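## Task

Carry the tray from the staging bench over to the work bench. Place the tray's sample tube (cap marked with an orange dot) in the middle hole of one adapter in the centrifuge rotor. In the middle hole of the adapter directly across from it, place the water blank (white dot) whose volume, printed in mL on its cap, equals the sample's volume. Every other tube from the tray goes into the green rack. All tubes must be pushed fully down, and every rotor bucket must end hanging vertically. A tube touching the floor means failure. The bottles on the tray must finish upright in the tray. The tray must rest on the work bench with nothing sticking out past its edge. Any number of robots may be used. At the end, open the grippers and back away. A robot that falls or is left leaning means failure. Anything held in place only by a robot at the end does not count.

## Robot and tools

Robots: r1 and r2 are identical Hello Robot Stretch 3 units. Each has a two-wheel differential base with a passive omni wheel at the back, a lift carriage on a vertical mast, and one telescoping arm that reaches out to the robot's RIGHT side. The arm cannot move forward; to shift the gripper forward or back you drive the base. The base measures 0.33 m long by 0.34 m wide. A spin on the spot pivots about the point midway between the drive wheels, 0.05 m behind the front edge. With the arm fully in and the wrist folded, the swept circle has radius 0.28 m. An unfolded, level gripper reaches past that circle.

Frames: the base frame has its origin on the floor between the drive wheels, x forward, y left, z up. hand_pose is reported in it, at the point where closed fingertips meet. The odometry frame is the base frame at the start of the scene. Each robot reports in its own frames, so only images, lidar_m, wrist_depth_mm and head_depth_mm tell you where the two robots are relative to each other.

execute_actions: argument actions is a list holding either one action or nothing (an empty list only returns state and pictures). The action is an object keyed by "r1" and/or "r2"; each robot gets its own entry with optional "base", "joints" and "contact_limits". base holds exactly one command: translate_m (metres, -1 to 1, a straight move relative to where the base last reported itself, positive forward; no sideways motion) or rotate_rad (radians, -3.2 to 3.2, a turn relative to the current heading, positive counter-clockwise seen from above). joints holds absolute targets by name: lift_m 0 to 1.1 m (arm height); arm_m 0 to 0.52 m (extension); wrist_yaw_rad -1.345 to 4.42 (0 along the arm, positive toward the robot's front, 3.0 folded over the base); wrist_pitch_rad -1.57 to 0.451 (0 level, negative fingertips down); wrist_roll_rad -2.911 to 2.911 (0 fingers side by side); gripper_m -0.089 to 0.179 (larger is wider; actual tip gap is 0.007 m smaller when nearly shut, 0.025 m smaller when wide, zero below 0.007); head_pan_rad -3.953 to 1.73 (0 forward, positive left, -1.57 along the arm); head_tilt_rad -1.53 to 0.419 (negative looks down). contact_limits accepts only arm_m: a motor effort percentage 1 to 100 at which the arm motion halts with contact_stop; lower is gentler, too low halts immediately, and it also caps holding force until the next action. cameras: list of names among r1_/r2_ head_camera, nav_camera, wrist_camera, or "all"; omitted or null gives all, [] gives none. Any unknown key, name or out-of-range number rejects the whole call. All motions in an action start together; none runs past 15 s. Anything omitted may keep pushing toward an earlier target. If a result reports a stop, remaining calls in the same reply are skipped.

wait: seconds 0 to 10; commands nothing and returns the same as an empty action. zoom_image: camera name and region [x0, y0, x1, y1] in pixels of that camera's latest full image, top-left origin, at most 504 by 504. finished_scene: scene number (1 or 2); ends that scene for good and reports success.

Result lines: base_status and joint_status give how each motion ended: done (for the base, wheels turned the full amount even if slipping), off_target (resting short, possibly still pushing), contact_stop, time_out, torque_fault. After the last three the target is dropped; arm or lift that hit something go slack until commanded again, and a slack lift may sink under load or keep pressing. The base, wrist and head have no contact stop. A wrist servo pushed hard for seconds switches off for 10 s. on_its_own describes uncommanded joints; its "held at" is the held target, not the position. motor_effort is percent of maximum, positive toward higher values, with peak in brackets; readings are noisy and biased. Positive wheel effort pushes forward. lidar_m: 12 distances in metres from the base origin, 30-degree sectors starting straight ahead and going counter-clockwise (4th left, 7th behind, 10th right), in a plane 0.17 m up, range 0.15 to 12 m, "-" for nothing; it misses glass and its own robot, sees the other robot, and is partly blocked by the mast and by the robot's parts when the lift is low. wrist_depth_mm (45 to 1000) and head_depth_mm (280 to 4000, sideways image) are 7x7 grids of median depths in mm, row by row from the top left. base_odometry counts wheel turns; turned_by_wheels and turned_by_imu give rotation since last result, positive left; base_tilt gives lean in degrees (forward, right positive), each with a fixed bias up to about 4 degrees.

Cameras: head_camera and nav_camera move with the head pan and tilt; wrist_camera rides on the gripper. Calibration K, distortion and T_world_to_cam are provided per camera, with T mapping that robot's base frame into the camera frame; expect small errors, larger for the wrist camera on an extended arm.

Speed: with lift_m under 0.30, arm_m under 0.03 and wrist_yaw_rad above 2.54, the base moves up to 0.30 m/s and 1.9 rad/s; otherwise 0.10 m/s and 0.63 rad/s.

Gripping: command gripper_m below the object's width (lower squeezes harder; the stall guard may weaken it, so resend a different value to re-squeeze). Release by commanding at least 0.02 more than where the tips met the object. The reading does not confirm a grasp.

Avoid: folding or unfolding the wrist unless lift_m is 0.32 to 0.95, pitch -0.4 and roll near 0 (once folded, the lift may drop to 0.25). With yaw below -0.4 keep pitch at -0.5 or lower. Arm pushes above about 0.45 m gripper height can tip the robot, more so with raised limits or repeated pushes. Do not drive while the gripper is held, hooked or pressing against something fixed. If snagged, reverse in small steps, free the gripper, and lower the lift to about 0.2 if still leaning. Robots touching each other: any further drive presses hard and can end the run; hits can too. Two robots given the same move can differ by up to 2.5 cm per metre, which strains a shared load. Avoid drops, slams and dropping tubes to the floor. The robot holds its last command while you think, and loose objects may be nudged occasionally.

Each tool is called as name(argument=value, ...) on one line, values as JSON.

## Session

execute_actions(actions=[])

Scene clock: 0.00 s.
r1.base_odometry: x=+0.000 y=+0.000 heading=+0.000 (m, m, rad; r1's odometry frame)
r1.turned_by_wheels: +0.000 (rad since the last result)
r1.turned_by_imu: +0.000 (rad since the last result)
r1.base_tilt: forward=-1.6 right=+0.5 (deg)
r1.lidar_m: 4.17 1.06 0.72 0.67 0.68 0.87 1.92 2.73 1.66 3.24 1.59 2.61
r1.head_depth_mm: 1812 2490 - - - 3770 2450 / 1800 2626 - - - 3745 2443 / 1795 2600 - - - 3819 2473 / 1769 2567 - - - 3908 2462 / 1756 2534 - - - 3990 2508 / 1749 2517 - - - - 2545 / 1737 2483 3560 3644 3507 3267 2570
r1.base_status: not commanded
r1.joint_positions: lift_m=+0.378 arm_m=+0.002 wrist_yaw_rad=+3.123 wrist_pitch_rad=-0.445 wrist_roll_rad=+0.001 gripper_m=+0.037 head_pan_rad=-0.012 head_tilt_rad=-0.022
r1.joint_status: not commanded
r1.motor_effort: left_wheel=-1 right_wheel=+0 lift_m=+35 arm_m=+0 wrist_yaw_rad=+1 wrist_pitch_rad=+7 wrist_roll_rad=+0 gripper_m=+0 head_pan_rad=+0 head_tilt_rad=+3 (%)
r1.hand_pose: x=-0.0172 y=+0.0741 z=+0.3848 quat_wxyz=(+0.163, +0.691, +0.150, +0.688) (m; r1's base frame)
r1.wrist_depth_mm: 603 630 - 644 663 694 700 / 660 678 - 715 725 755 773 / 728 755 - 786 825 842 868 / 776 799 795 835 857 887 901 / 677 689 687 696 730 727 730 / 589 581 - 590 611 613 606 / 510 520 - - 523 527 530
r2.base_odometry: x=+0.000 y=+0.000 heading=+0.000 (m, m, rad; r2's odometry frame)
r2.turned_by_wheels: +0.000 (rad since the last result)
r2.turned_by_imu: +0.000 (rad since the last result)
r2.base_tilt: forward=-0.1 right=-2.0 (deg)
r2.lidar_m: 3.49 1.36 0.92 0.85 0.86 1.09 2.39 1.91 1.34 1.93 2.13 1.63
r2.head_depth_mm: 1787 2673 - - 2981 2824 2224 / 1801 2692 - - - 3262 2213 / 1822 2711 - - - 3307 2182 / 1831 2735 - - - 3275 2169 / 1846 2795 - - - 3187 2147 / 1863 2837 - - - 3187 2136 / 1881 2863 3515 3597 3803 3154 2120
r2.base_status: not commanded
r2.joint_positions: lift_m=+0.515 arm_m=+0.000 wrist_yaw_rad=+3.135 wrist_pitch_rad=-0.475 wrist_roll_rad=+0.019 gripper_m=+0.037 head_pan_rad=+0.001 head_tilt_rad=+0.011
r2.joint_status: not commanded
r2.motor_effort: left_wheel=+0 right_wheel=+0 lift_m=+38 arm_m=+0 wrist_yaw_rad=+0 wrist_pitch_rad=+7 wrist_roll_rad=+1 gripper_m=+1 head_pan_rad=+1 head_tilt_rad=+1 (%)
r2.hand_pose: x=-0.0199 y=+0.0717 z=+0.5152 quat_wxyz=(+0.171, +0.694, +0.163, +0.680) (m; r2's base frame)
r2.wrist_depth_mm: 743 755 - 809 871 915 926 / 774 805 - 897 925 949 - / 882 918 - 986 - - - / 924 971 - - - - - / 865 901 884 881 862 883 878 / 755 751 764 786 778 781 748 / 657 648 648 660 648 654 680
pictures: r1_head_camera (sideways: a quarter turn clockwise sets it upright), r1_nav_camera (sideways: a quarter turn counterclockwise sets it upright), r1_wrist_camera, r2_head_camera (sideways: a quarter turn clockwise sets it upright), r2_nav_camera (sideways: a quarter turn counterclockwise sets it upright), r2_wrist_camera
Images, in order (width x height): r1_head_camera 896x504, r1_nav_camera 672x504, r1_wrist_camera 644x364, r2_head_camera 896x504, r2_nav_camera 672x504, r2_wrist_camera 644x364.

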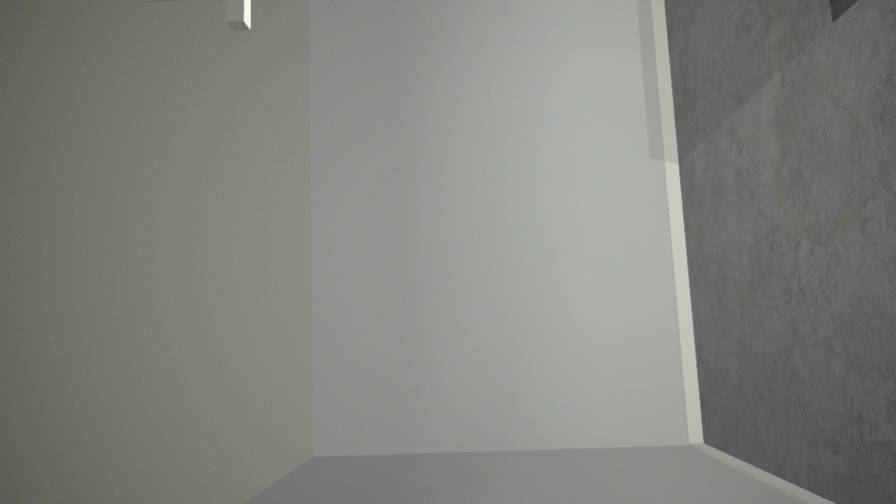

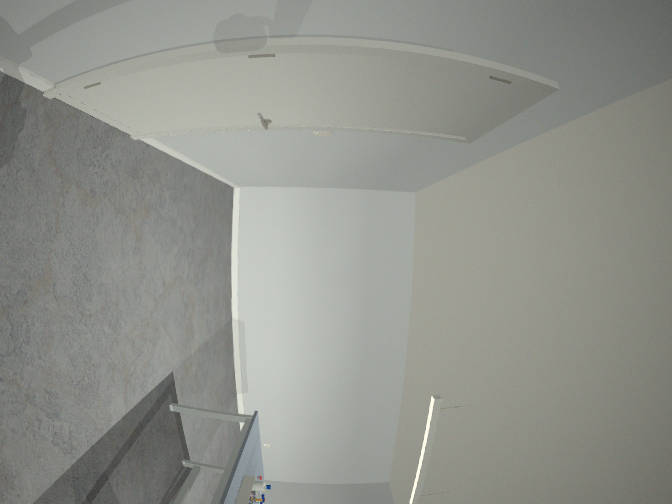

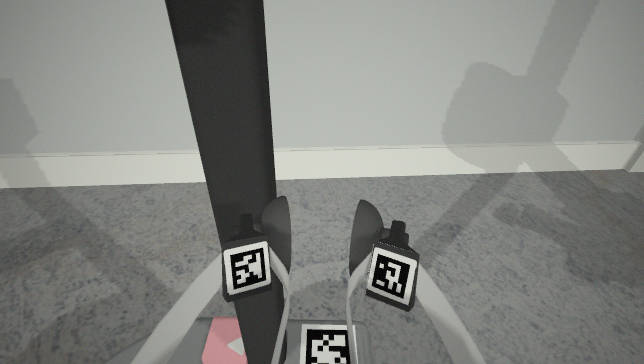

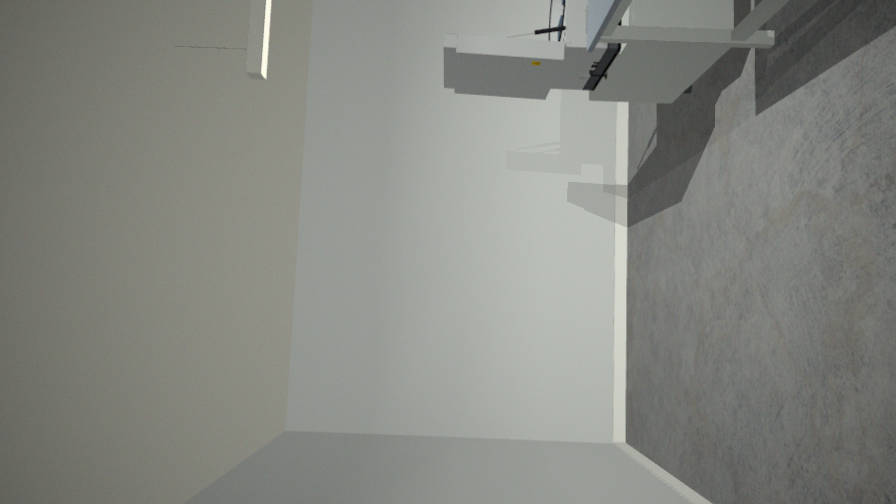

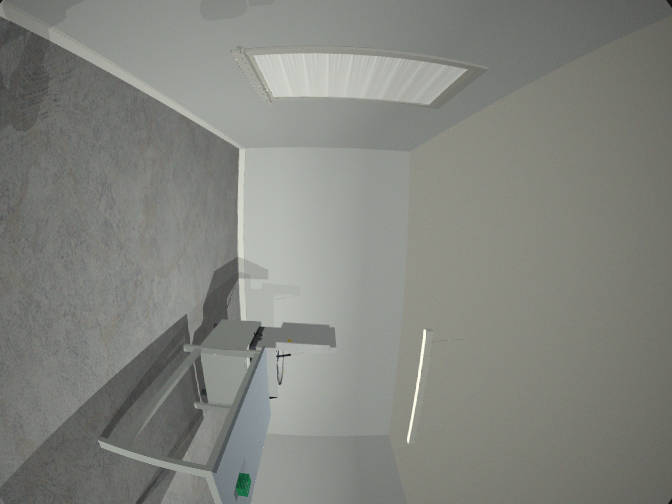

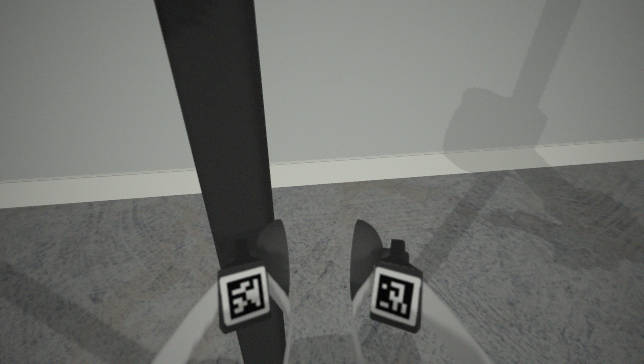

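execute_actions(actions=[{"r1":{"joints":{"head_pan_rad":-1.3,"head_tilt_rad":-0.4}},"r2":{"joints":{"head_pan_rad":-1.3,"head_tilt_rad":-0.4}}}], cameras=["r1_head_camera","r1_nav_camera","r2_head_camera","r2_nav_camera"])

Scene clock: 3.20 s.
r1.base_odometry: x=+0.000 y=+0.000 heading=+0.000 (m, m, rad; r1's odometry frame)
r1.turned_by_wheels: +0.000 (rad since the last result)
r1.turned_by_imu: +0.000 (rad since the last result)
r1.base_tilt: forward=-1.7 right=+0.6 (deg)
r1.lidar_m: 4.15 1.06 0.72 0.67 0.68 0.87 1.92 2.74 1.66 3.22 1.59 2.62
r1.head_depth_mm: 3468 3646 3858 - 2552 1883 1483 / 3513 3696 3845 - 2566 1883 1495 / 3566 3775 3971 - 2575 1896 1501 / 3583 3828 - - 2608 1907 1503 / 3655 3919 - - 2631 1907 1509 / 3731 3939 - 3614 2387 1930 1522 / 3770 - - 1929 2377 1796 1523
r1.base_status: not commanded
r1.joint_positions: lift_m=+0.378 arm_m=+0.002 wrist_yaw_rad=+3.123 wrist_pitch_rad=-0.445 wrist_roll_rad=+0.001 gripper_m=+0.037 head_pan_rad=-1.293 head_tilt_rad=-0.395
r1.joint_status: all done
r1.motor_effort: left_wheel=-1(1) right_wheel=-1(1) lift_m=+36(35) arm_m=+0(1) wrist_yaw_rad=+0(0) wrist_pitch_rad=+7(7) wrist_roll_rad=+0(0) gripper_m=+0(0) head_pan_rad=-2(40) head_tilt_rad=-3(37) (%)
r1.hand_pose: x=-0.0172 y=+0.0741 z=+0.3848 quat_wxyz=(+0.163, +0.691, +0.150, +0.688) (m; r1's base frame)
r1.wrist_depth_mm: 607 621 - 647 671 685 703 / 666 682 - 724 737 763 781 / 729 766 - 798 817 835 863 / 765 797 798 834 857 866 890 / 684 690 688 704 721 719 743 / 586 582 - 597 610 605 614 / 510 530 - - 517 533 532
r2.base_odometry: x=+0.000 y=+0.000 heading=+0.000 (m, m, rad; r2's odometry frame)
r2.turned_by_wheels: +0.000 (rad since the last result)
r2.turned_by_imu: +0.000 (rad since the last result)
r2.base_tilt: forward=-0.1 right=-1.9 (deg)
r2.lidar_m: 3.49 1.37 0.91 0.85 0.86 1.10 2.37 1.91 1.34 1.93 2.13 1.62
r2.head_depth_mm: 3266 3523 3752 3446 2315 1734 1381 / 3341 3578 3780 3400 2285 1720 1383 / 3354 3623 3843 3338 2266 1709 1370 / 3455 3672 3977 3352 2261 1699 1372 / 3503 3798 - 3351 2230 1689 1361 / 3604 3861 - 3311 2224 1687 1353 / 3676 3945 - 3030 2222 1668 1350
r2.base_status: not commanded
r2.joint_positions: lift_m=+0.515 arm_m=+0.000 wrist_yaw_rad=+3.135 wrist_pitch_rad=-0.475 wrist_roll_rad=+0.019 gripper_m=+0.037 head_pan_rad=-1.293 head_tilt_rad=-0.394
r2.joint_status: all done
r2.motor_effort: left_wheel=+0(0) right_wheel=+0(1) lift_m=+38(38) arm_m=+0(0) wrist_yaw_rad=+0(1) wrist_pitch_rad=+7(7) wrist_roll_rad=+1(0) gripper_m=+1(1) head_pan_rad=-3(38) head_tilt_rad=-1(21) (%)
r2.hand_pose: x=-0.0199 y=+0.0717 z=+0.5152 quat_wxyz=(+0.171, +0.694, +0.163, +0.680) (m; r2's base frame)
r2.wrist_depth_mm: 739 786 - 829 882 864 932 / 791 799 - 886 920 966 - / 847 910 - 976 - - - / 923 - - - - - - / 864 884 898 886 920 939 914 / 746 758 794 765 778 769 758 / 644 652 634 659 645 657 685
pictures: r1_head_camera (sideways: a quarter turn clockwise sets it upright), r1_nav_camera (sideways: a quarter turn counterclockwise sets it upright), r2_head_camera (sideways: a quarter turn clockwise sets it upright), r2_nav_camera (sideways: a quarter turn counterclockwise sets it upright)
camera_calibration (this result's frames):
r1_head_camera: T_world_to_cam=[[-0.0493588, 0.334012, -0.941276, 1.24707], [0.973746, 0.225774, 0.0290545, -0.0450676], [0.22222, -0.91513, -0.336387, 0.395937], [0, 0, 0, 1]] pos_world=[0.0174532, -0.0440284, 1.30834]
r1_nav_camera: T_world_to_cam=[[0.128526, -0.339776, 0.931683, -1.17729], [-0.945004, -0.326869, 0.0111576, 0.0384876], [0.300747, -0.881878, -0.363101, 0.422435], [0, 0, 0, 1]] pos_world=[0.0606378, -0.0148998, 1.24982]
r2_head_camera: T_world_to_cam=[[-0.144753, 0.353024, -0.924349, 1.22146], [0.951808, 0.30496, -0.032584, 0.0431625], [0.270386, -0.884519, -0.380155, 0.4487], [0, 0, 0, 1]] pos_world=[0.014406, -0.0474854, 1.30104]
r2_nav_camera: T_world_to_cam=[[0.10855, -0.321104, 0.940802, -1.18114], [-0.968326, -0.248225, 0.0270039, 0.031587], [0.224859, -0.913935, -0.337878, 0.407873], [0, 0, 0, 1]] pos_world=[0.0670846, 0.00134101, 1.24818]
Images, in order (width x height): r1_head_camera 896x504, r1_nav_camera 672x504, r2_head_camera 896x504, r2_nav_camera 672x504.

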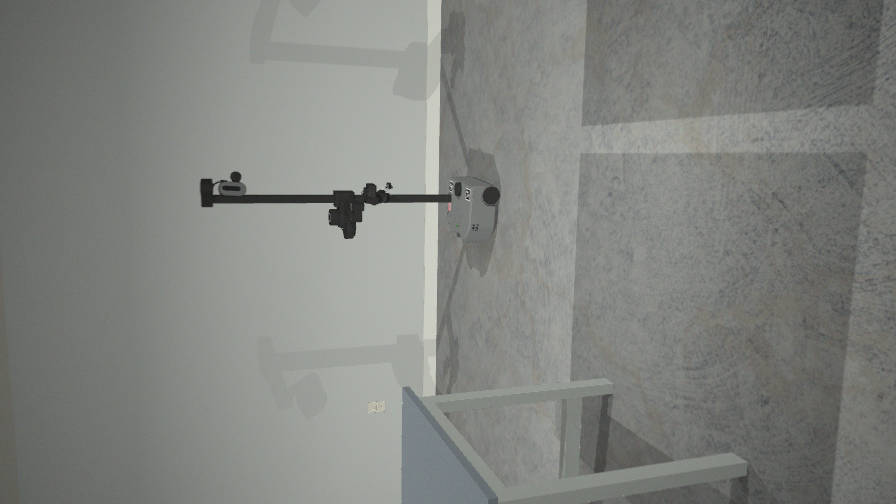

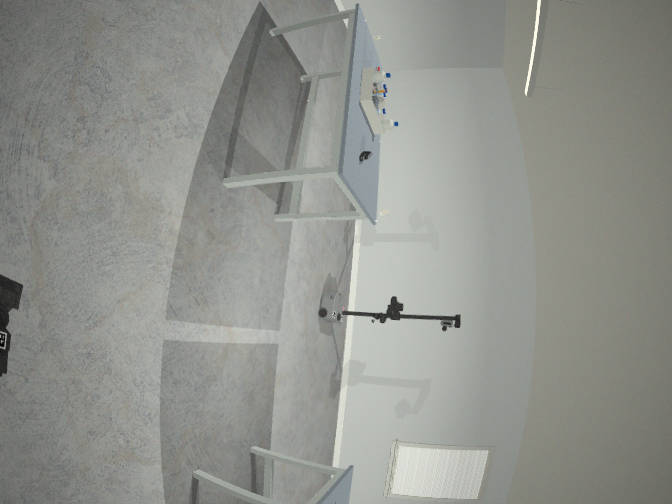

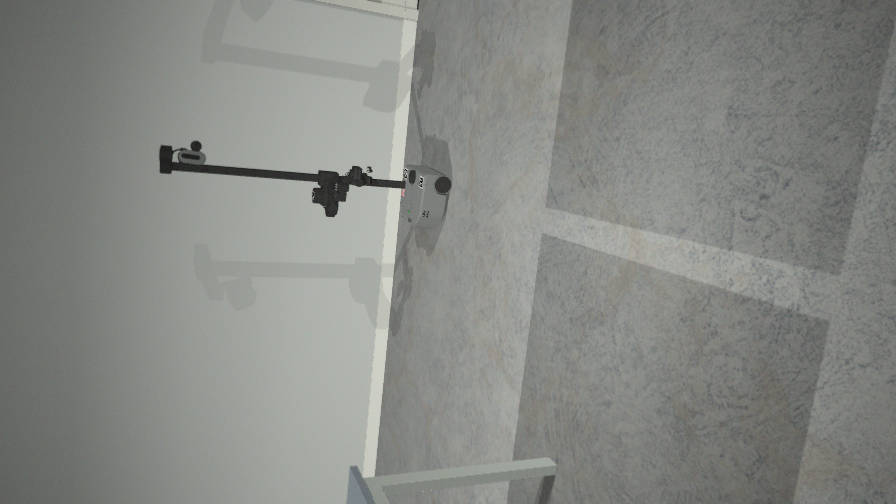

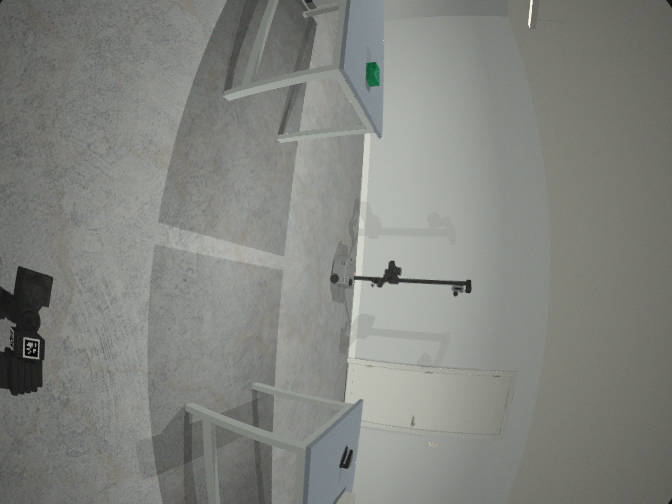

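execute_actions(actions=[{"r1":{"base":{"translate_m":1.0},"joints":{"head_pan_rad":-1.2,"head_tilt_rad":-0.4,"lift_m":0.28}},"r2":{"base":{"translate_m":1.0},"joints":{"head_pan_rad":-1.2,"head_tilt_rad":-0.4,"lift_m":0.28}}}], cameras=["r1_head_camera","r1_nav_camera","r2_head_camera","r2_nav_camera"])

Scene clock: 14.13 s.
r1.base_odometry: x=+1.000 y=+0.000 heading=+0.000 (m, m, rad; r1's odometry frame)
r1.turned_by_wheels: +0.000 (rad since the last result)
r1.turned_by_imu: +0.003 (rad since the last result)
r1.base_tilt: forward=-1.6 right=+0.6 (deg)
r1.lidar_m: 3.32 1.21 0.80 0.74 0.78 1.00 2.23 2.32 2.73 1.28 1.96 1.77
r1.head_depth_mm: 3327 3534 3765 1656 1366 1745 1460 / 3461 3620 3841 1590 2108 1889 1497 / 3501 3709 3919 1679 2255 1879 1494 / 3554 3812 - 1649 2253 1896 1499 / 3683 3950 - 1559 2366 1906 1506 / 3762 3957 - 1588 2370 1923 1512 / 3781 - - 1768 2394 1936 1521
r1.base_status: done
r1.joint_positions: lift_m=+0.280 arm_m=+0.002 wrist_yaw_rad=+3.123 wrist_pitch_rad=-0.446 wrist_roll_rad=+0.001 gripper_m=+0.037 head_pan_rad=-1.207 head_tilt_rad=-0.395
r1.joint_status: all done
r1.motor_effort: left_wheel=-1(6) right_wheel=+0(4) lift_m=+30(29) arm_m=+0(0) wrist_yaw_rad=+0(0) wrist_pitch_rad=+7(7) wrist_roll_rad=+0(0) gripper_m=+0(0) head_pan_rad=+2(14) head_tilt_rad=-3(3) (%)
r1.hand_pose: x=-0.0172 y=+0.0740 z=+0.2866 quat_wxyz=(+0.163, +0.691, +0.150, +0.688) (m; r1's base frame)
r1.wrist_depth_mm: 690 713 - 732 744 758 785 / 760 777 - 799 817 849 880 / 799 801 - 861 879 899 906 / 665 670 674 682 695 708 715 / 544 547 554 568 586 580 586 / 471 - - - 492 495 499 / - - - - 426 430 428
r2.base_odometry: x=+1.000 y=+0.000 heading=+0.000 (m, m, rad; r2's odometry frame)
r2.turned_by_wheels: +0.000 (rad since the last result)
r2.turned_by_imu: -0.001 (rad since the last result)
r2.base_tilt: forward=+0.0 right=-1.9 (deg)
r2.lidar_m: 3.61 1.54 1.03 0.96 0.97 1.23 2.66 1.94 2.36 1.08 1.10 1.39
r2.head_depth_mm: 3153 3346 3613 3453 2312 1715 1386 / 3249 3418 3749 3168 2276 1715 1378 / 3306 3608 3827 1390 1985 1594 1373 / 3431 3682 3938 1375 2161 1586 1363 / 3529 3772 - 1365 2242 1572 1357 / 3652 3904 - 1444 2202 1569 1364 / 3752 - - 1430 2207 1602 1347
r2.base_status: done
r2.joint_positions: lift_m=+0.280 arm_m=+0.000 wrist_yaw_rad=+3.135 wrist_pitch_rad=-0.475 wrist_roll_rad=+0.019 gripper_m=+0.037 head_pan_rad=-1.207 head_tilt_rad=-0.395
r2.joint_status: all done
r2.motor_effort: left_wheel=+0(12) right_wheel=-1(5) lift_m=+31(30) arm_m=+0(0) wrist_yaw_rad=+0(0) wrist_pitch_rad=+7(7) wrist_roll_rad=+0(1) gripper_m=+1(1) head_pan_rad=+3(13) head_tilt_rad=-2(2) (%)
r2.hand_pose: x=-0.0199 y=+0.0717 z=+0.2802 quat_wxyz=(+0.171, +0.694, +0.163, +0.680) (m; r2's base frame)
r2.wrist_depth_mm: 816 849 - 920 942 - - / 895 912 - - - - - / 860 897 - 915 881 909 900 / 678 684 - 688 692 693 711 / 563 562 565 564 572 569 579 / 480 497 - - 492 483 481 / - - - - 412 426 423
pictures: r1_head_camera (sideways: a quarter turn clockwise sets it upright), r1_nav_camera (sideways: a quarter turn counterclockwise sets it upright), r2_head_camera (sideways: a quarter turn clockwise sets it upright), r2_nav_camera (sideways: a quarter turn counterclockwise sets it upright)
camera_calibration (this result's frames):
r1_head_camera: T_world_to_cam=[[-0.0779204, 0.329034, -0.941098, 1.24702], [0.950876, 0.308207, 0.0290279, -0.0448934], [0.299604, -0.892606, -0.336887, 0.396116], [0, 0, 0, 1]] pos_world=[0.0211781, -0.0428994, 1.30831]
r1_nav_camera: T_world_to_cam=[[0.157289, -0.328002, 0.931491, -1.17722], [-0.913586, -0.406493, 0.0111284, 0.038334], [0.374994, -0.852747, -0.363595, 0.422625], [0, 0, 0, 1]] pos_world=[0.0617024, -0.0101553, 1.24981]
r2_head_camera: T_world_to_cam=[[-0.174574, 0.339727, -0.92418, 1.22143], [0.922219, 0.385295, -0.0325698, 0.0433245], [0.345017, -0.857982, -0.380565, 0.448779], [0, 0, 0, 1]] pos_world=[0.0184384, -0.0466002, 1.30102]
r2_nav_camera: T_world_to_cam=[[0.135775, -0.311029, 0.940652, -1.18111], [-0.943532, -0.330179, 0.0270159, 0.0314201], [0.302181, -0.891203, -0.338296, 0.407945], [0, 0, 0, 1]] pos_world=[0.0667377, 0.00657642, 1.24817]
Images, in order (width x height): r1_head_camera 896x504, r1_nav_camera 672x504, r2_head_camera 896x504, r2_nav_camera 672x504.

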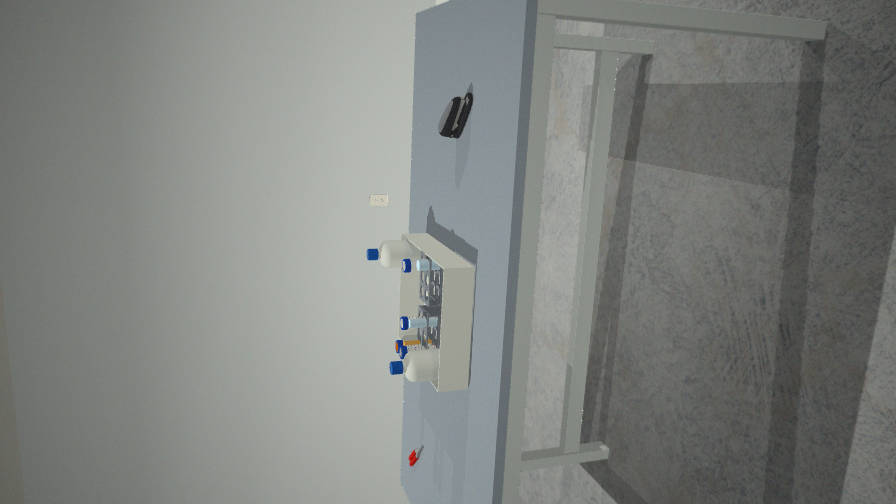

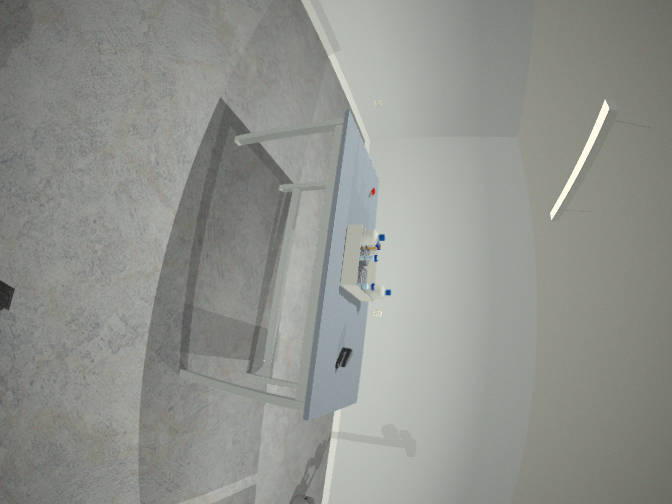

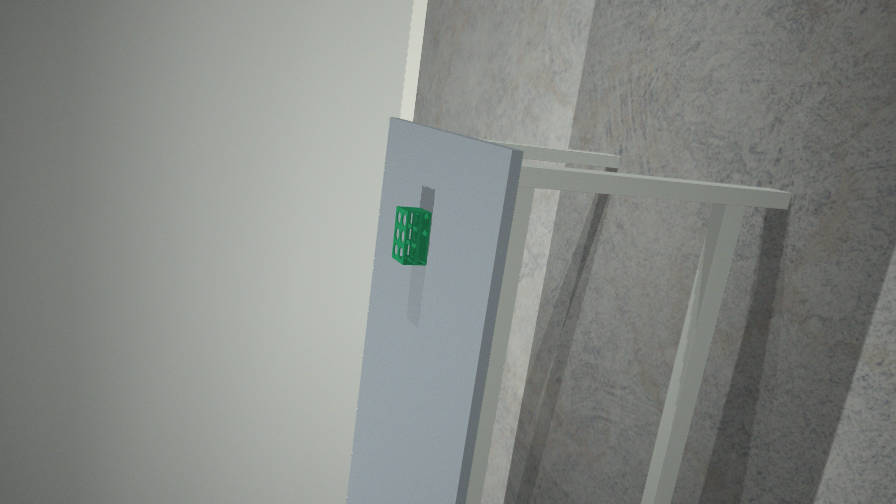

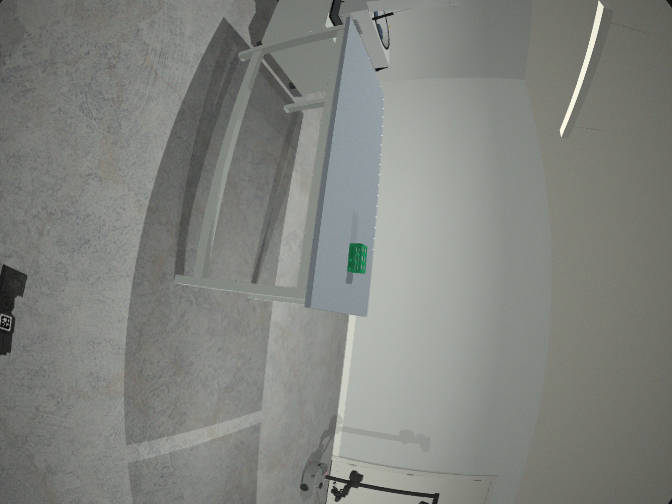

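execute_actions(actions=[{"r1":{"base":{"rotate_rad":-0.89}},"r2":{"base":{"rotate_rad":0.41}}}], cameras=[])

execute_actions(actions=[{"r1":{"base":{"translate_m":1.0}},"r2":{"base":{"translate_m":-1.0}}}], cameras=[])

execute_actions(actions=[{"r1":{"base":{"rotate_rad":0.96}},"r2":{"base":{"translate_m":-1.0}}}], cameras=[])

execute_actions(actions=[{"r1":{"joints":{"lift_m":0.9,"wrist_pitch_rad":-0.4,"head_pan_rad":-1.57,"head_tilt_rad":-0.8}},"r2":{"base":{"rotate_rad":-0.31},"joints":{"lift_m":0.9,"wrist_pitch_rad":-0.4,"head_pan_rad":-1.57,"head_tilt_rad":-0.7}}}], cameras=["r1_head_camera","r2_head_camera","r2_nav_camera"])

Scene clock: 30.67 s.
r1.base_odometry: x=+1.000 y=+0.000 heading=-0.890 (m, m, rad; r1's odometry frame)
r1.turned_by_wheels: -0.890 (rad since the last result)
r1.turned_by_imu: -0.897 (rad since the last result)
r1.base_tilt: forward=-1.9 right=+0.6 (deg)
r1.lidar_m: 1.77 3.41 2.43 1.00 0.77 0.74 0.81 1.16 3.90 2.33 3.53 1.28
r1.head_depth_mm: - - - 3181 2430 1879 1487 / - - - 3688 2551 1888 1486 / - - - 3745 2552 1887 1494 / - - - - 2585 1900 1503 / - - - 3559 2585 1908 1516 / 3834 - - - 2647 1913 1520 / 3669 3784 - - 2642 1924 1522
r1.base_status: done
r1.joint_positions: lift_m=+0.280 arm_m=+0.002 wrist_yaw_rad=+3.123 wrist_pitch_rad=-0.446 wrist_roll_rad=+0.001 gripper_m=+0.037 head_pan_rad=-1.207 head_tilt_rad=-0.396
r1.joint_status: not commanded
r1.motor_effort: left_wheel=+1(6) right_wheel=-2(5) lift_m=+29(29) arm_m=+0(0) wrist_yaw_rad=+0(0) wrist_pitch_rad=+7(7) wrist_roll_rad=+0(0) gripper_m=-1(2) head_pan_rad=+3(3) head_tilt_rad=-4(4) (%)
r1.hand_pose: x=-0.0172 y=+0.0740 z=+0.2866 quat_wxyz=(+0.163, +0.691, +0.150, +0.688) (m; r1's base frame)
r1.wrist_depth_mm: 583 688 - - - - - / 607 745 - - - - - / 649 768 - 866 891 913 910 / 636 669 674 695 690 717 716 / 543 550 568 572 586 576 587 / 468 - - - 493 485 497 / - - - - 422 432 428
r2.base_odometry: x=+1.000 y=+0.000 heading=+0.410 (m, m, rad; r2's odometry frame)
r2.turned_by_wheels: +0.410 (rad since the last result)
r2.turned_by_imu: +0.404 (rad since the last result)
r2.base_tilt: forward=-0.1 right=-2.1 (deg)
r2.lidar_m: 1.81 1.09 0.96 0.96 1.13 2.06 2.06 1.94 3.80 1.08 1.28 2.46
r2.head_depth_mm: 3435 3615 3784 1415 2097 1725 1346 / 3724 3883 - 1398 2181 1723 1378 / 3924 - - 1499 2267 1599 1372 / - - - 1605 2258 1653 1367 / - - - 2470 2236 1690 1361 / 3999 - 2407 2256 2071 1683 1355 / 3614 3842 2116 2237 2184 1673 1354
r2.base_status: done
r2.joint_positions: lift_m=+0.280 arm_m=+0.000 wrist_yaw_rad=+3.135 wrist_pitch_rad=-0.475 wrist_roll_rad=+0.019 gripper_m=+0.037 head_pan_rad=-1.207 head_tilt_rad=-0.395
r2.joint_status: not commanded
r2.motor_effort: left_wheel=-4(13) right_wheel=+2(6) lift_m=+30(30) arm_m=+0(0) wrist_yaw_rad=+0(0) wrist_pitch_rad=+7(7) wrist_roll_rad=+1(0) gripper_m=+1(1) head_pan_rad=+3(3) head_tilt_rad=+0(2) (%)
r2.hand_pose: x=-0.0199 y=+0.0717 z=+0.2802 quat_wxyz=(+0.171, +0.694, +0.163, +0.680) (m; r2's base frame)
r2.wrist_depth_mm: - - - 907 886 814 783 / - - - - 945 881 842 / 858 857 - 898 911 899 870 / 678 686 - 688 701 689 707 / 572 563 558 568 578 562 573 / 473 488 - - 496 491 489 / - - - - 405 423 422
pictures: none
No camera images: the call's "cameras" was empty. Leave "cameras" out to get every camera's image.

Scene clock: 35.60 s.
r1.base_odometry: x=+1.630 y=-0.777 heading=-0.890 (m, m, rad; r1's odometry frame)
r1.turned_by_wheels: +0.000 (rad since the last result)
r1.turned_by_imu: +0.003 (rad since the last result)
r1.base_tilt: forward=-1.7 right=+0.6 (deg)
r1.lidar_m: 1.15 0.80 2.77 2.15 1.64 1.59 1.68 2.44 2.54 0.84 1.11 1.08
r1.head_depth_mm: - - - 3962 2555 880 1005 / - - - - 1071 788 1451 / 3792 - - - 1075 789 1376 / 3521 3686 3926 3975 1080 795 644 / 3261 3404 3560 3615 1088 797 629 / 3059 3157 3364 3532 1098 802 632 / 2866 2986 3105 3289 1101 803 633
r1.base_status: done
r1.joint_positions: lift_m=+0.280 arm_m=+0.002 wrist_yaw_rad=+3.123 wrist_pitch_rad=-0.446 wrist_roll_rad=+0.001 gripper_m=+0.037 head_pan_rad=-1.207 head_tilt_rad=-0.396
r1.joint_status: not commanded
r1.motor_effort: left_wheel=+1(9) right_wheel=-2(4) lift_m=+29(30) arm_m=+0(0) wrist_yaw_rad=+0(0) wrist_pitch_rad=+7(7) wrist_roll_rad=+0(0) gripper_m=+0(1) head_pan_rad=+3(3) head_tilt_rad=-4(3) (%)
r1.hand_pose: x=-0.0172 y=+0.0740 z=+0.2866 quat_wxyz=(+0.163, +0.691, +0.150, +0.688) (m; r1's base frame)
r1.wrist_depth_mm: - - - - - - - / - - - - - - - / 839 858 - 879 870 918 916 / 657 680 679 675 699 706 730 / 553 550 549 566 580 585 593 / 469 - - - 489 491 499 / - - - - 427 428 431
r2.base_odometry: x=+0.083 y=-0.398 heading=+0.410 (m, m, rad; r2's odometry frame)
r2.turned_by_wheels: +0.000 (rad since the last result)
r2.turned_by_imu: +0.000 (rad since the last result)
r2.base_tilt: forward=-0.1 right=-2.0 (deg)
r2.lidar_m: 2.36 1.42 1.25 1.25 1.47 2.69 1.50 1.03 1.57 3.51 1.33 1.69
r2.head_depth_mm: 3156 3332 3564 3432 2293 1724 1384 / 3390 3617 3820 3425 2284 1713 1379 / 3680 3910 - 3361 2262 1698 1368 / 3914 - - 2942 2139 1683 1365 / - - - 2744 2241 1684 1358 / - - - 1467 2035 1623 1353 / - - 2499 1667 2194 1674 1350
r2.base_status: done
r2.joint_positions: lift_m=+0.280 arm_m=+0.000 wrist_yaw_rad=+3.135 wrist_pitch_rad=-0.475 wrist_roll_rad=+0.019 gripper_m=+0.037 head_pan_rad=-1.207 head_tilt_rad=-0.395
r2.joint_status: not commanded
r2.motor_effort: left_wheel=-4(18) right_wheel=+1(4) lift_m=+31(31) arm_m=+0(0) wrist_yaw_rad=+0(0) wrist_pitch_rad=+7(7) wrist_roll_rad=+1(0) gripper_m=+0(1) head_pan_rad=+3(3) head_tilt_rad=-1(2) (%)
r2.hand_pose: x=-0.0199 y=+0.0717 z=+0.2802 quat_wxyz=(+0.171, +0.694, +0.163, +0.680) (m; r2's base frame)
r2.wrist_depth_mm: - - - - - - - / - - - - - - - / 879 888 - 895 894 921 920 / 678 674 - 682 707 693 698 / 560 571 578 577 576 573 580 / 477 491 - - 503 486 492 / - - - - 410 427 426
pictures: none
No camera images: the call's "cameras" was empty. Leave "cameras" out to get every camera's image.

Scene clock: 40.53 s.
r1.base_odometry: x=+1.630 y=-0.777 heading=+0.070 (m, m, rad; r1's odometry frame)
r1.turned_by_wheels: +0.960 (rad since the last result)
r1.turned_by_imu: +0.966 (rad since the last result)
r1.base_tilt: forward=-1.6 right=+0.5 (deg)
r1.lidar_m: 2.77 2.33 1.68 1.59 1.64 2.23 2.54 0.84 1.13 1.09 1.12 0.80
r1.head_depth_mm: 2657 2806 2935 3143 980 768 622 / 2716 2887 3050 3199 1006 661 621 / 2810 2979 3135 3345 1076 709 623 / 2898 3065 3266 3411 1082 793 626 / 2989 3146 3356 3566 1091 798 629 / 3079 3261 3517 3642 1098 801 631 / 3208 3377 3588 3787 1102 804 634
r1.base_status: done
r1.joint_positions: lift_m=+0.280 arm_m=+0.002 wrist_yaw_rad=+3.123 wrist_pitch_rad=-0.446 wrist_roll_rad=+0.001 gripper_m=+0.037 head_pan_rad=-1.207 head_tilt_rad=-0.396
r1.joint_status: not commanded
r1.motor_effort: left_wheel=-2(8) right_wheel=+1(6) lift_m=+29(29) arm_m=+0(0) wrist_yaw_rad=+0(0) wrist_pitch_rad=+7(7) wrist_roll_rad=+0(0) gripper_m=+0(1) head_pan_rad=+3(2) head_tilt_rad=-4(5) (%)
r1.hand_pose: x=-0.0172 y=+0.0740 z=+0.2866 quat_wxyz=(+0.163, +0.691, +0.150, +0.688) (m; r1's base frame)
r1.wrist_depth_mm: - - - - - - - / - - - - - - - / 841 848 - 870 897 910 917 / 665 666 674 694 701 694 720 / 540 552 558 566 591 578 582 / 467 - - - 491 497 492 / - - - - 419 428 432
r2.base_odometry: x=-0.834 y=-0.797 heading=+0.410 (m, m, rad; r2's odometry frame)
r2.turned_by_wheels: +0.000 (rad since the last result)
r2.turned_by_imu: +0.000 (rad since the last result)
r2.base_tilt: forward=-0.1 right=-1.9 (deg)
r2.lidar_m: 2.90 1.75 1.54 1.54 1.82 3.21 0.94 0.57 0.50 0.50 2.33 2.09
r2.head_depth_mm: 2885 3075 3242 3308 946 711 605 / 3100 3293 3478 3440 2271 707 1271 / 3358 3561 3809 3377 2276 707 765 / 3652 3835 - 3368 2263 1701 1367 / 3936 - - 3286 2215 1700 1364 / - - - 3312 2218 1677 1352 / - - - 2855 2223 1682 1353
r2.base_status: done
r2.joint_positions: lift_m=+0.280 arm_m=+0.000 wrist_yaw_rad=+3.135 wrist_pitch_rad=-0.475 wrist_roll_rad=+0.019 gripper_m=+0.037 head_pan_rad=-1.207 head_tilt_rad=-0.395
r2.joint_status: not commanded
r2.motor_effort: left_wheel=-3(17) right_wheel=+1(3) lift_m=+31(31) arm_m=+0(0) wrist_yaw_rad=+0(1) wrist_pitch_rad=+7(7) wrist_roll_rad=+1(1) gripper_m=+1(1) head_pan_rad=+3(3) head_tilt_rad=-2(2) (%)
r2.hand_pose: x=-0.0199 y=+0.0717 z=+0.2802 quat_wxyz=(+0.171, +0.694, +0.163, +0.680) (m; r2's base frame)
r2.wrist_depth_mm: - - - - - - - / - - - - - - - / 880 882 - 906 910 887 891 / 676 682 - 679 686 687 706 / 556 566 565 577 572 566 586 / 470 492 - - 499 499 487 / - - - - 405 427 424
pictures: none
No camera images: the call's "cameras" was empty. Leave "cameras" out to get every camera's image.

Scene clock: 47.00 s.
r1.base_odometry: x=+1.630 y=-0.777 heading=+0.070 (m, m, rad; r1's odometry frame)
r1.turned_by_wheels: +0.000 (rad since the last result)
r1.turned_by_imu: -0.001 (rad since the last result)
r1.base_tilt: forward=-1.6 right=+0.8 (deg)
r1.lidar_m: 2.77 2.33 1.67 1.59 1.64 2.23 2.53 0.84 1.13 1.09 1.12 0.80
r1.head_depth_mm: 2808 3094 1022 795 688 - 1140 / 2708 3021 1024 772 687 - 1152 / 2771 3073 913 743 664 - - / 2761 3036 981 751 654 - - / 2758 3049 903 729 656 - 1125 / 2709 3036 990 742 654 1357 1157 / 2708 3027 1031 801 656 1355 1174
r1.base_status: not commanded
r1.joint_positions: lift_m=+0.900 arm_m=+0.002 wrist_yaw_rad=+3.123 wrist_pitch_rad=-0.418 wrist_roll_rad=+0.001 gripper_m=+0.037 head_pan_rad=-1.563 head_tilt_rad=-0.790
r1.joint_status: all done
r1.motor_effort: left_wheel=-2(2) right_wheel=+1(1) lift_m=+41(44) arm_m=+0(0) wrist_yaw_rad=+1(1) wrist_pitch_rad=+9(10) wrist_roll_rad=-1(0) gripper_m=+1(1) head_pan_rad=-2(21) head_tilt_rad=-6(40) (%)
r1.hand_pose: x=-0.0172 y=+0.0777 z=+0.9125 quat_wxyz=(+0.153, +0.693, +0.140, +0.690) (m; r1's base frame)
r1.wrist_depth_mm: - - - - - - - / - - - - - - - / - - - - - - - / - - - - - - - / - - - - - - - / - - - - - - - / - - - - - - -
r2.base_odometry: x=-0.834 y=-0.797 heading=+0.100 (m, m, rad; r2's odometry frame)
r2.turned_by_wheels: -0.310 (rad since the last result)
r2.turned_by_imu: -0.306 (rad since the last result)
r2.base_tilt: forward=-0.1 right=-2.0 (deg)
r2.lidar_m: 2.08 2.20 1.60 1.54 1.59 2.17 3.20 0.72 0.52 0.50 0.52 2.32
r2.head_depth_mm: 1384 3087 971 801 694 - 1124 / 2754 3069 1096 823 702 - 1138 / 2785 3095 1087 823 716 - - / 2772 3068 1078 816 715 - - / 2778 3146 1076 812 704 - 1119 / 2789 3160 1067 806 710 1294 1128 / 2812 3170 2627 805 708 1277 1154
r2.base_status: done
r2.joint_positions: lift_m=+0.900 arm_m=+0.000 wrist_yaw_rad=+3.135 wrist_pitch_rad=-0.421 wrist_roll_rad=+0.019 gripper_m=+0.037 head_pan_rad=-1.563 head_tilt_rad=-0.692
r2.joint_status: all done
r2.motor_effort: left_wheel=+3(13) right_wheel=-2(6) lift_m=+45(47) arm_m=+0(0) wrist_yaw_rad=+0(0) wrist_pitch_rad=+12(13) wrist_roll_rad=+1(1) gripper_m=+1(1) head_pan_rad=-2(23) head_tilt_rad=-3(20) (%)
r2.hand_pose: x=-0.0199 y=+0.0790 z=+0.9119 quat_wxyz=(+0.151, +0.698, +0.144, +0.685) (m; r2's base frame)
r2.wrist_depth_mm: - - - - - - - / - - - - - - - / - - - - - - - / - - - - - - - / - - - - - - - / - - - - - - - / - - - - - - -
pictures: r1_head_camera (sideways: a quarter turn clockwise sets it upright), r2_head_camera (sideways: a quarter turn clockwise sets it upright), r2_nav_camera (sideways: a quarter turn counterclockwise sets it upright)
camera_calibration (this result's frames):
r1_head_camera: T_world_to_cam=[[0.0389057, 0.671524, -0.739961, 0.984008], [0.998742, -0.0495831, 0.00751458, -0.017168], [-0.0316433, -0.739322, -0.672608, 0.834946], [0, 0, 0, 1]] pos_world=[0.00528332, -0.044342, 1.28985]
r2_head_camera: T_world_to_cam=[[-0.0472073, 0.63283, -0.77285, 1.0233], [0.998615, 0.0478867, -0.0217865, 0.0288092], [0.0232221, -0.772808, -0.634215, 0.780768], [0, 0, 0, 1]] pos_world=[0.00140698, -0.0455738, 1.28666]
r2_nav_camera: T_world_to_cam=[[0.020892, -0.598999, 0.800477, -0.997578], [-0.999378, 0.0102438, 0.0337486, 0.0230073], [-0.0284154, -0.800684, -0.598413, 0.748422], [0, 0, 0, 1]] pos_world=[0.0651011, 0.00146601, 1.24563]
Images, in order (width x height): r1_head_camera 896x504, r2_head_camera 896x504, r2_nav_camera 672x504.

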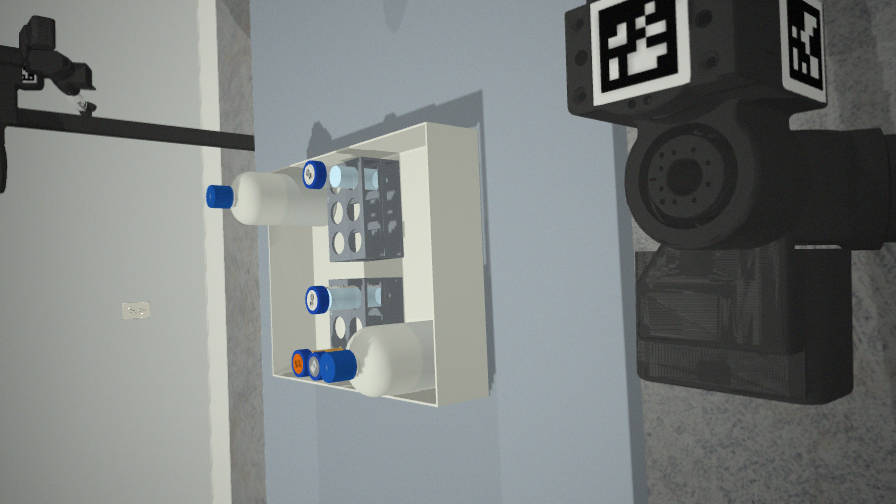

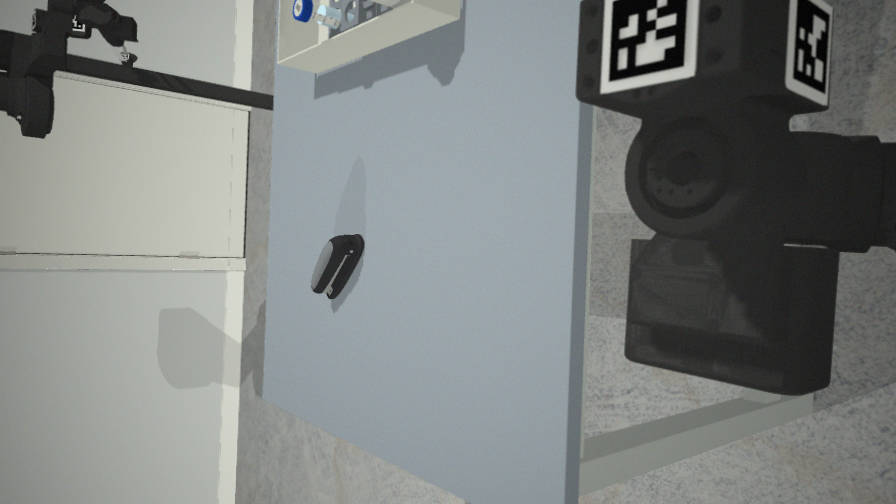

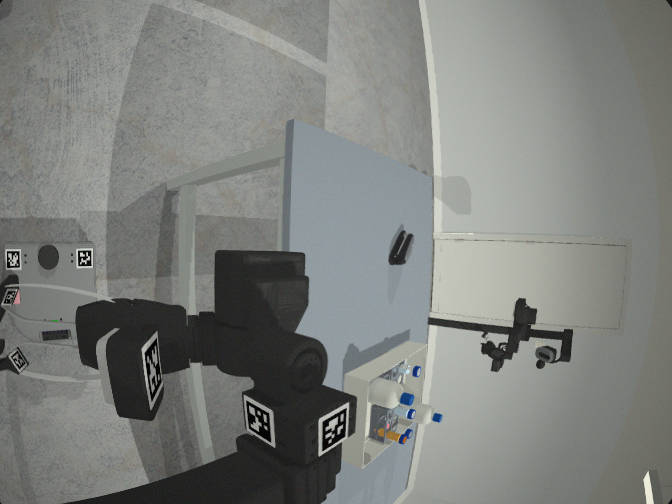

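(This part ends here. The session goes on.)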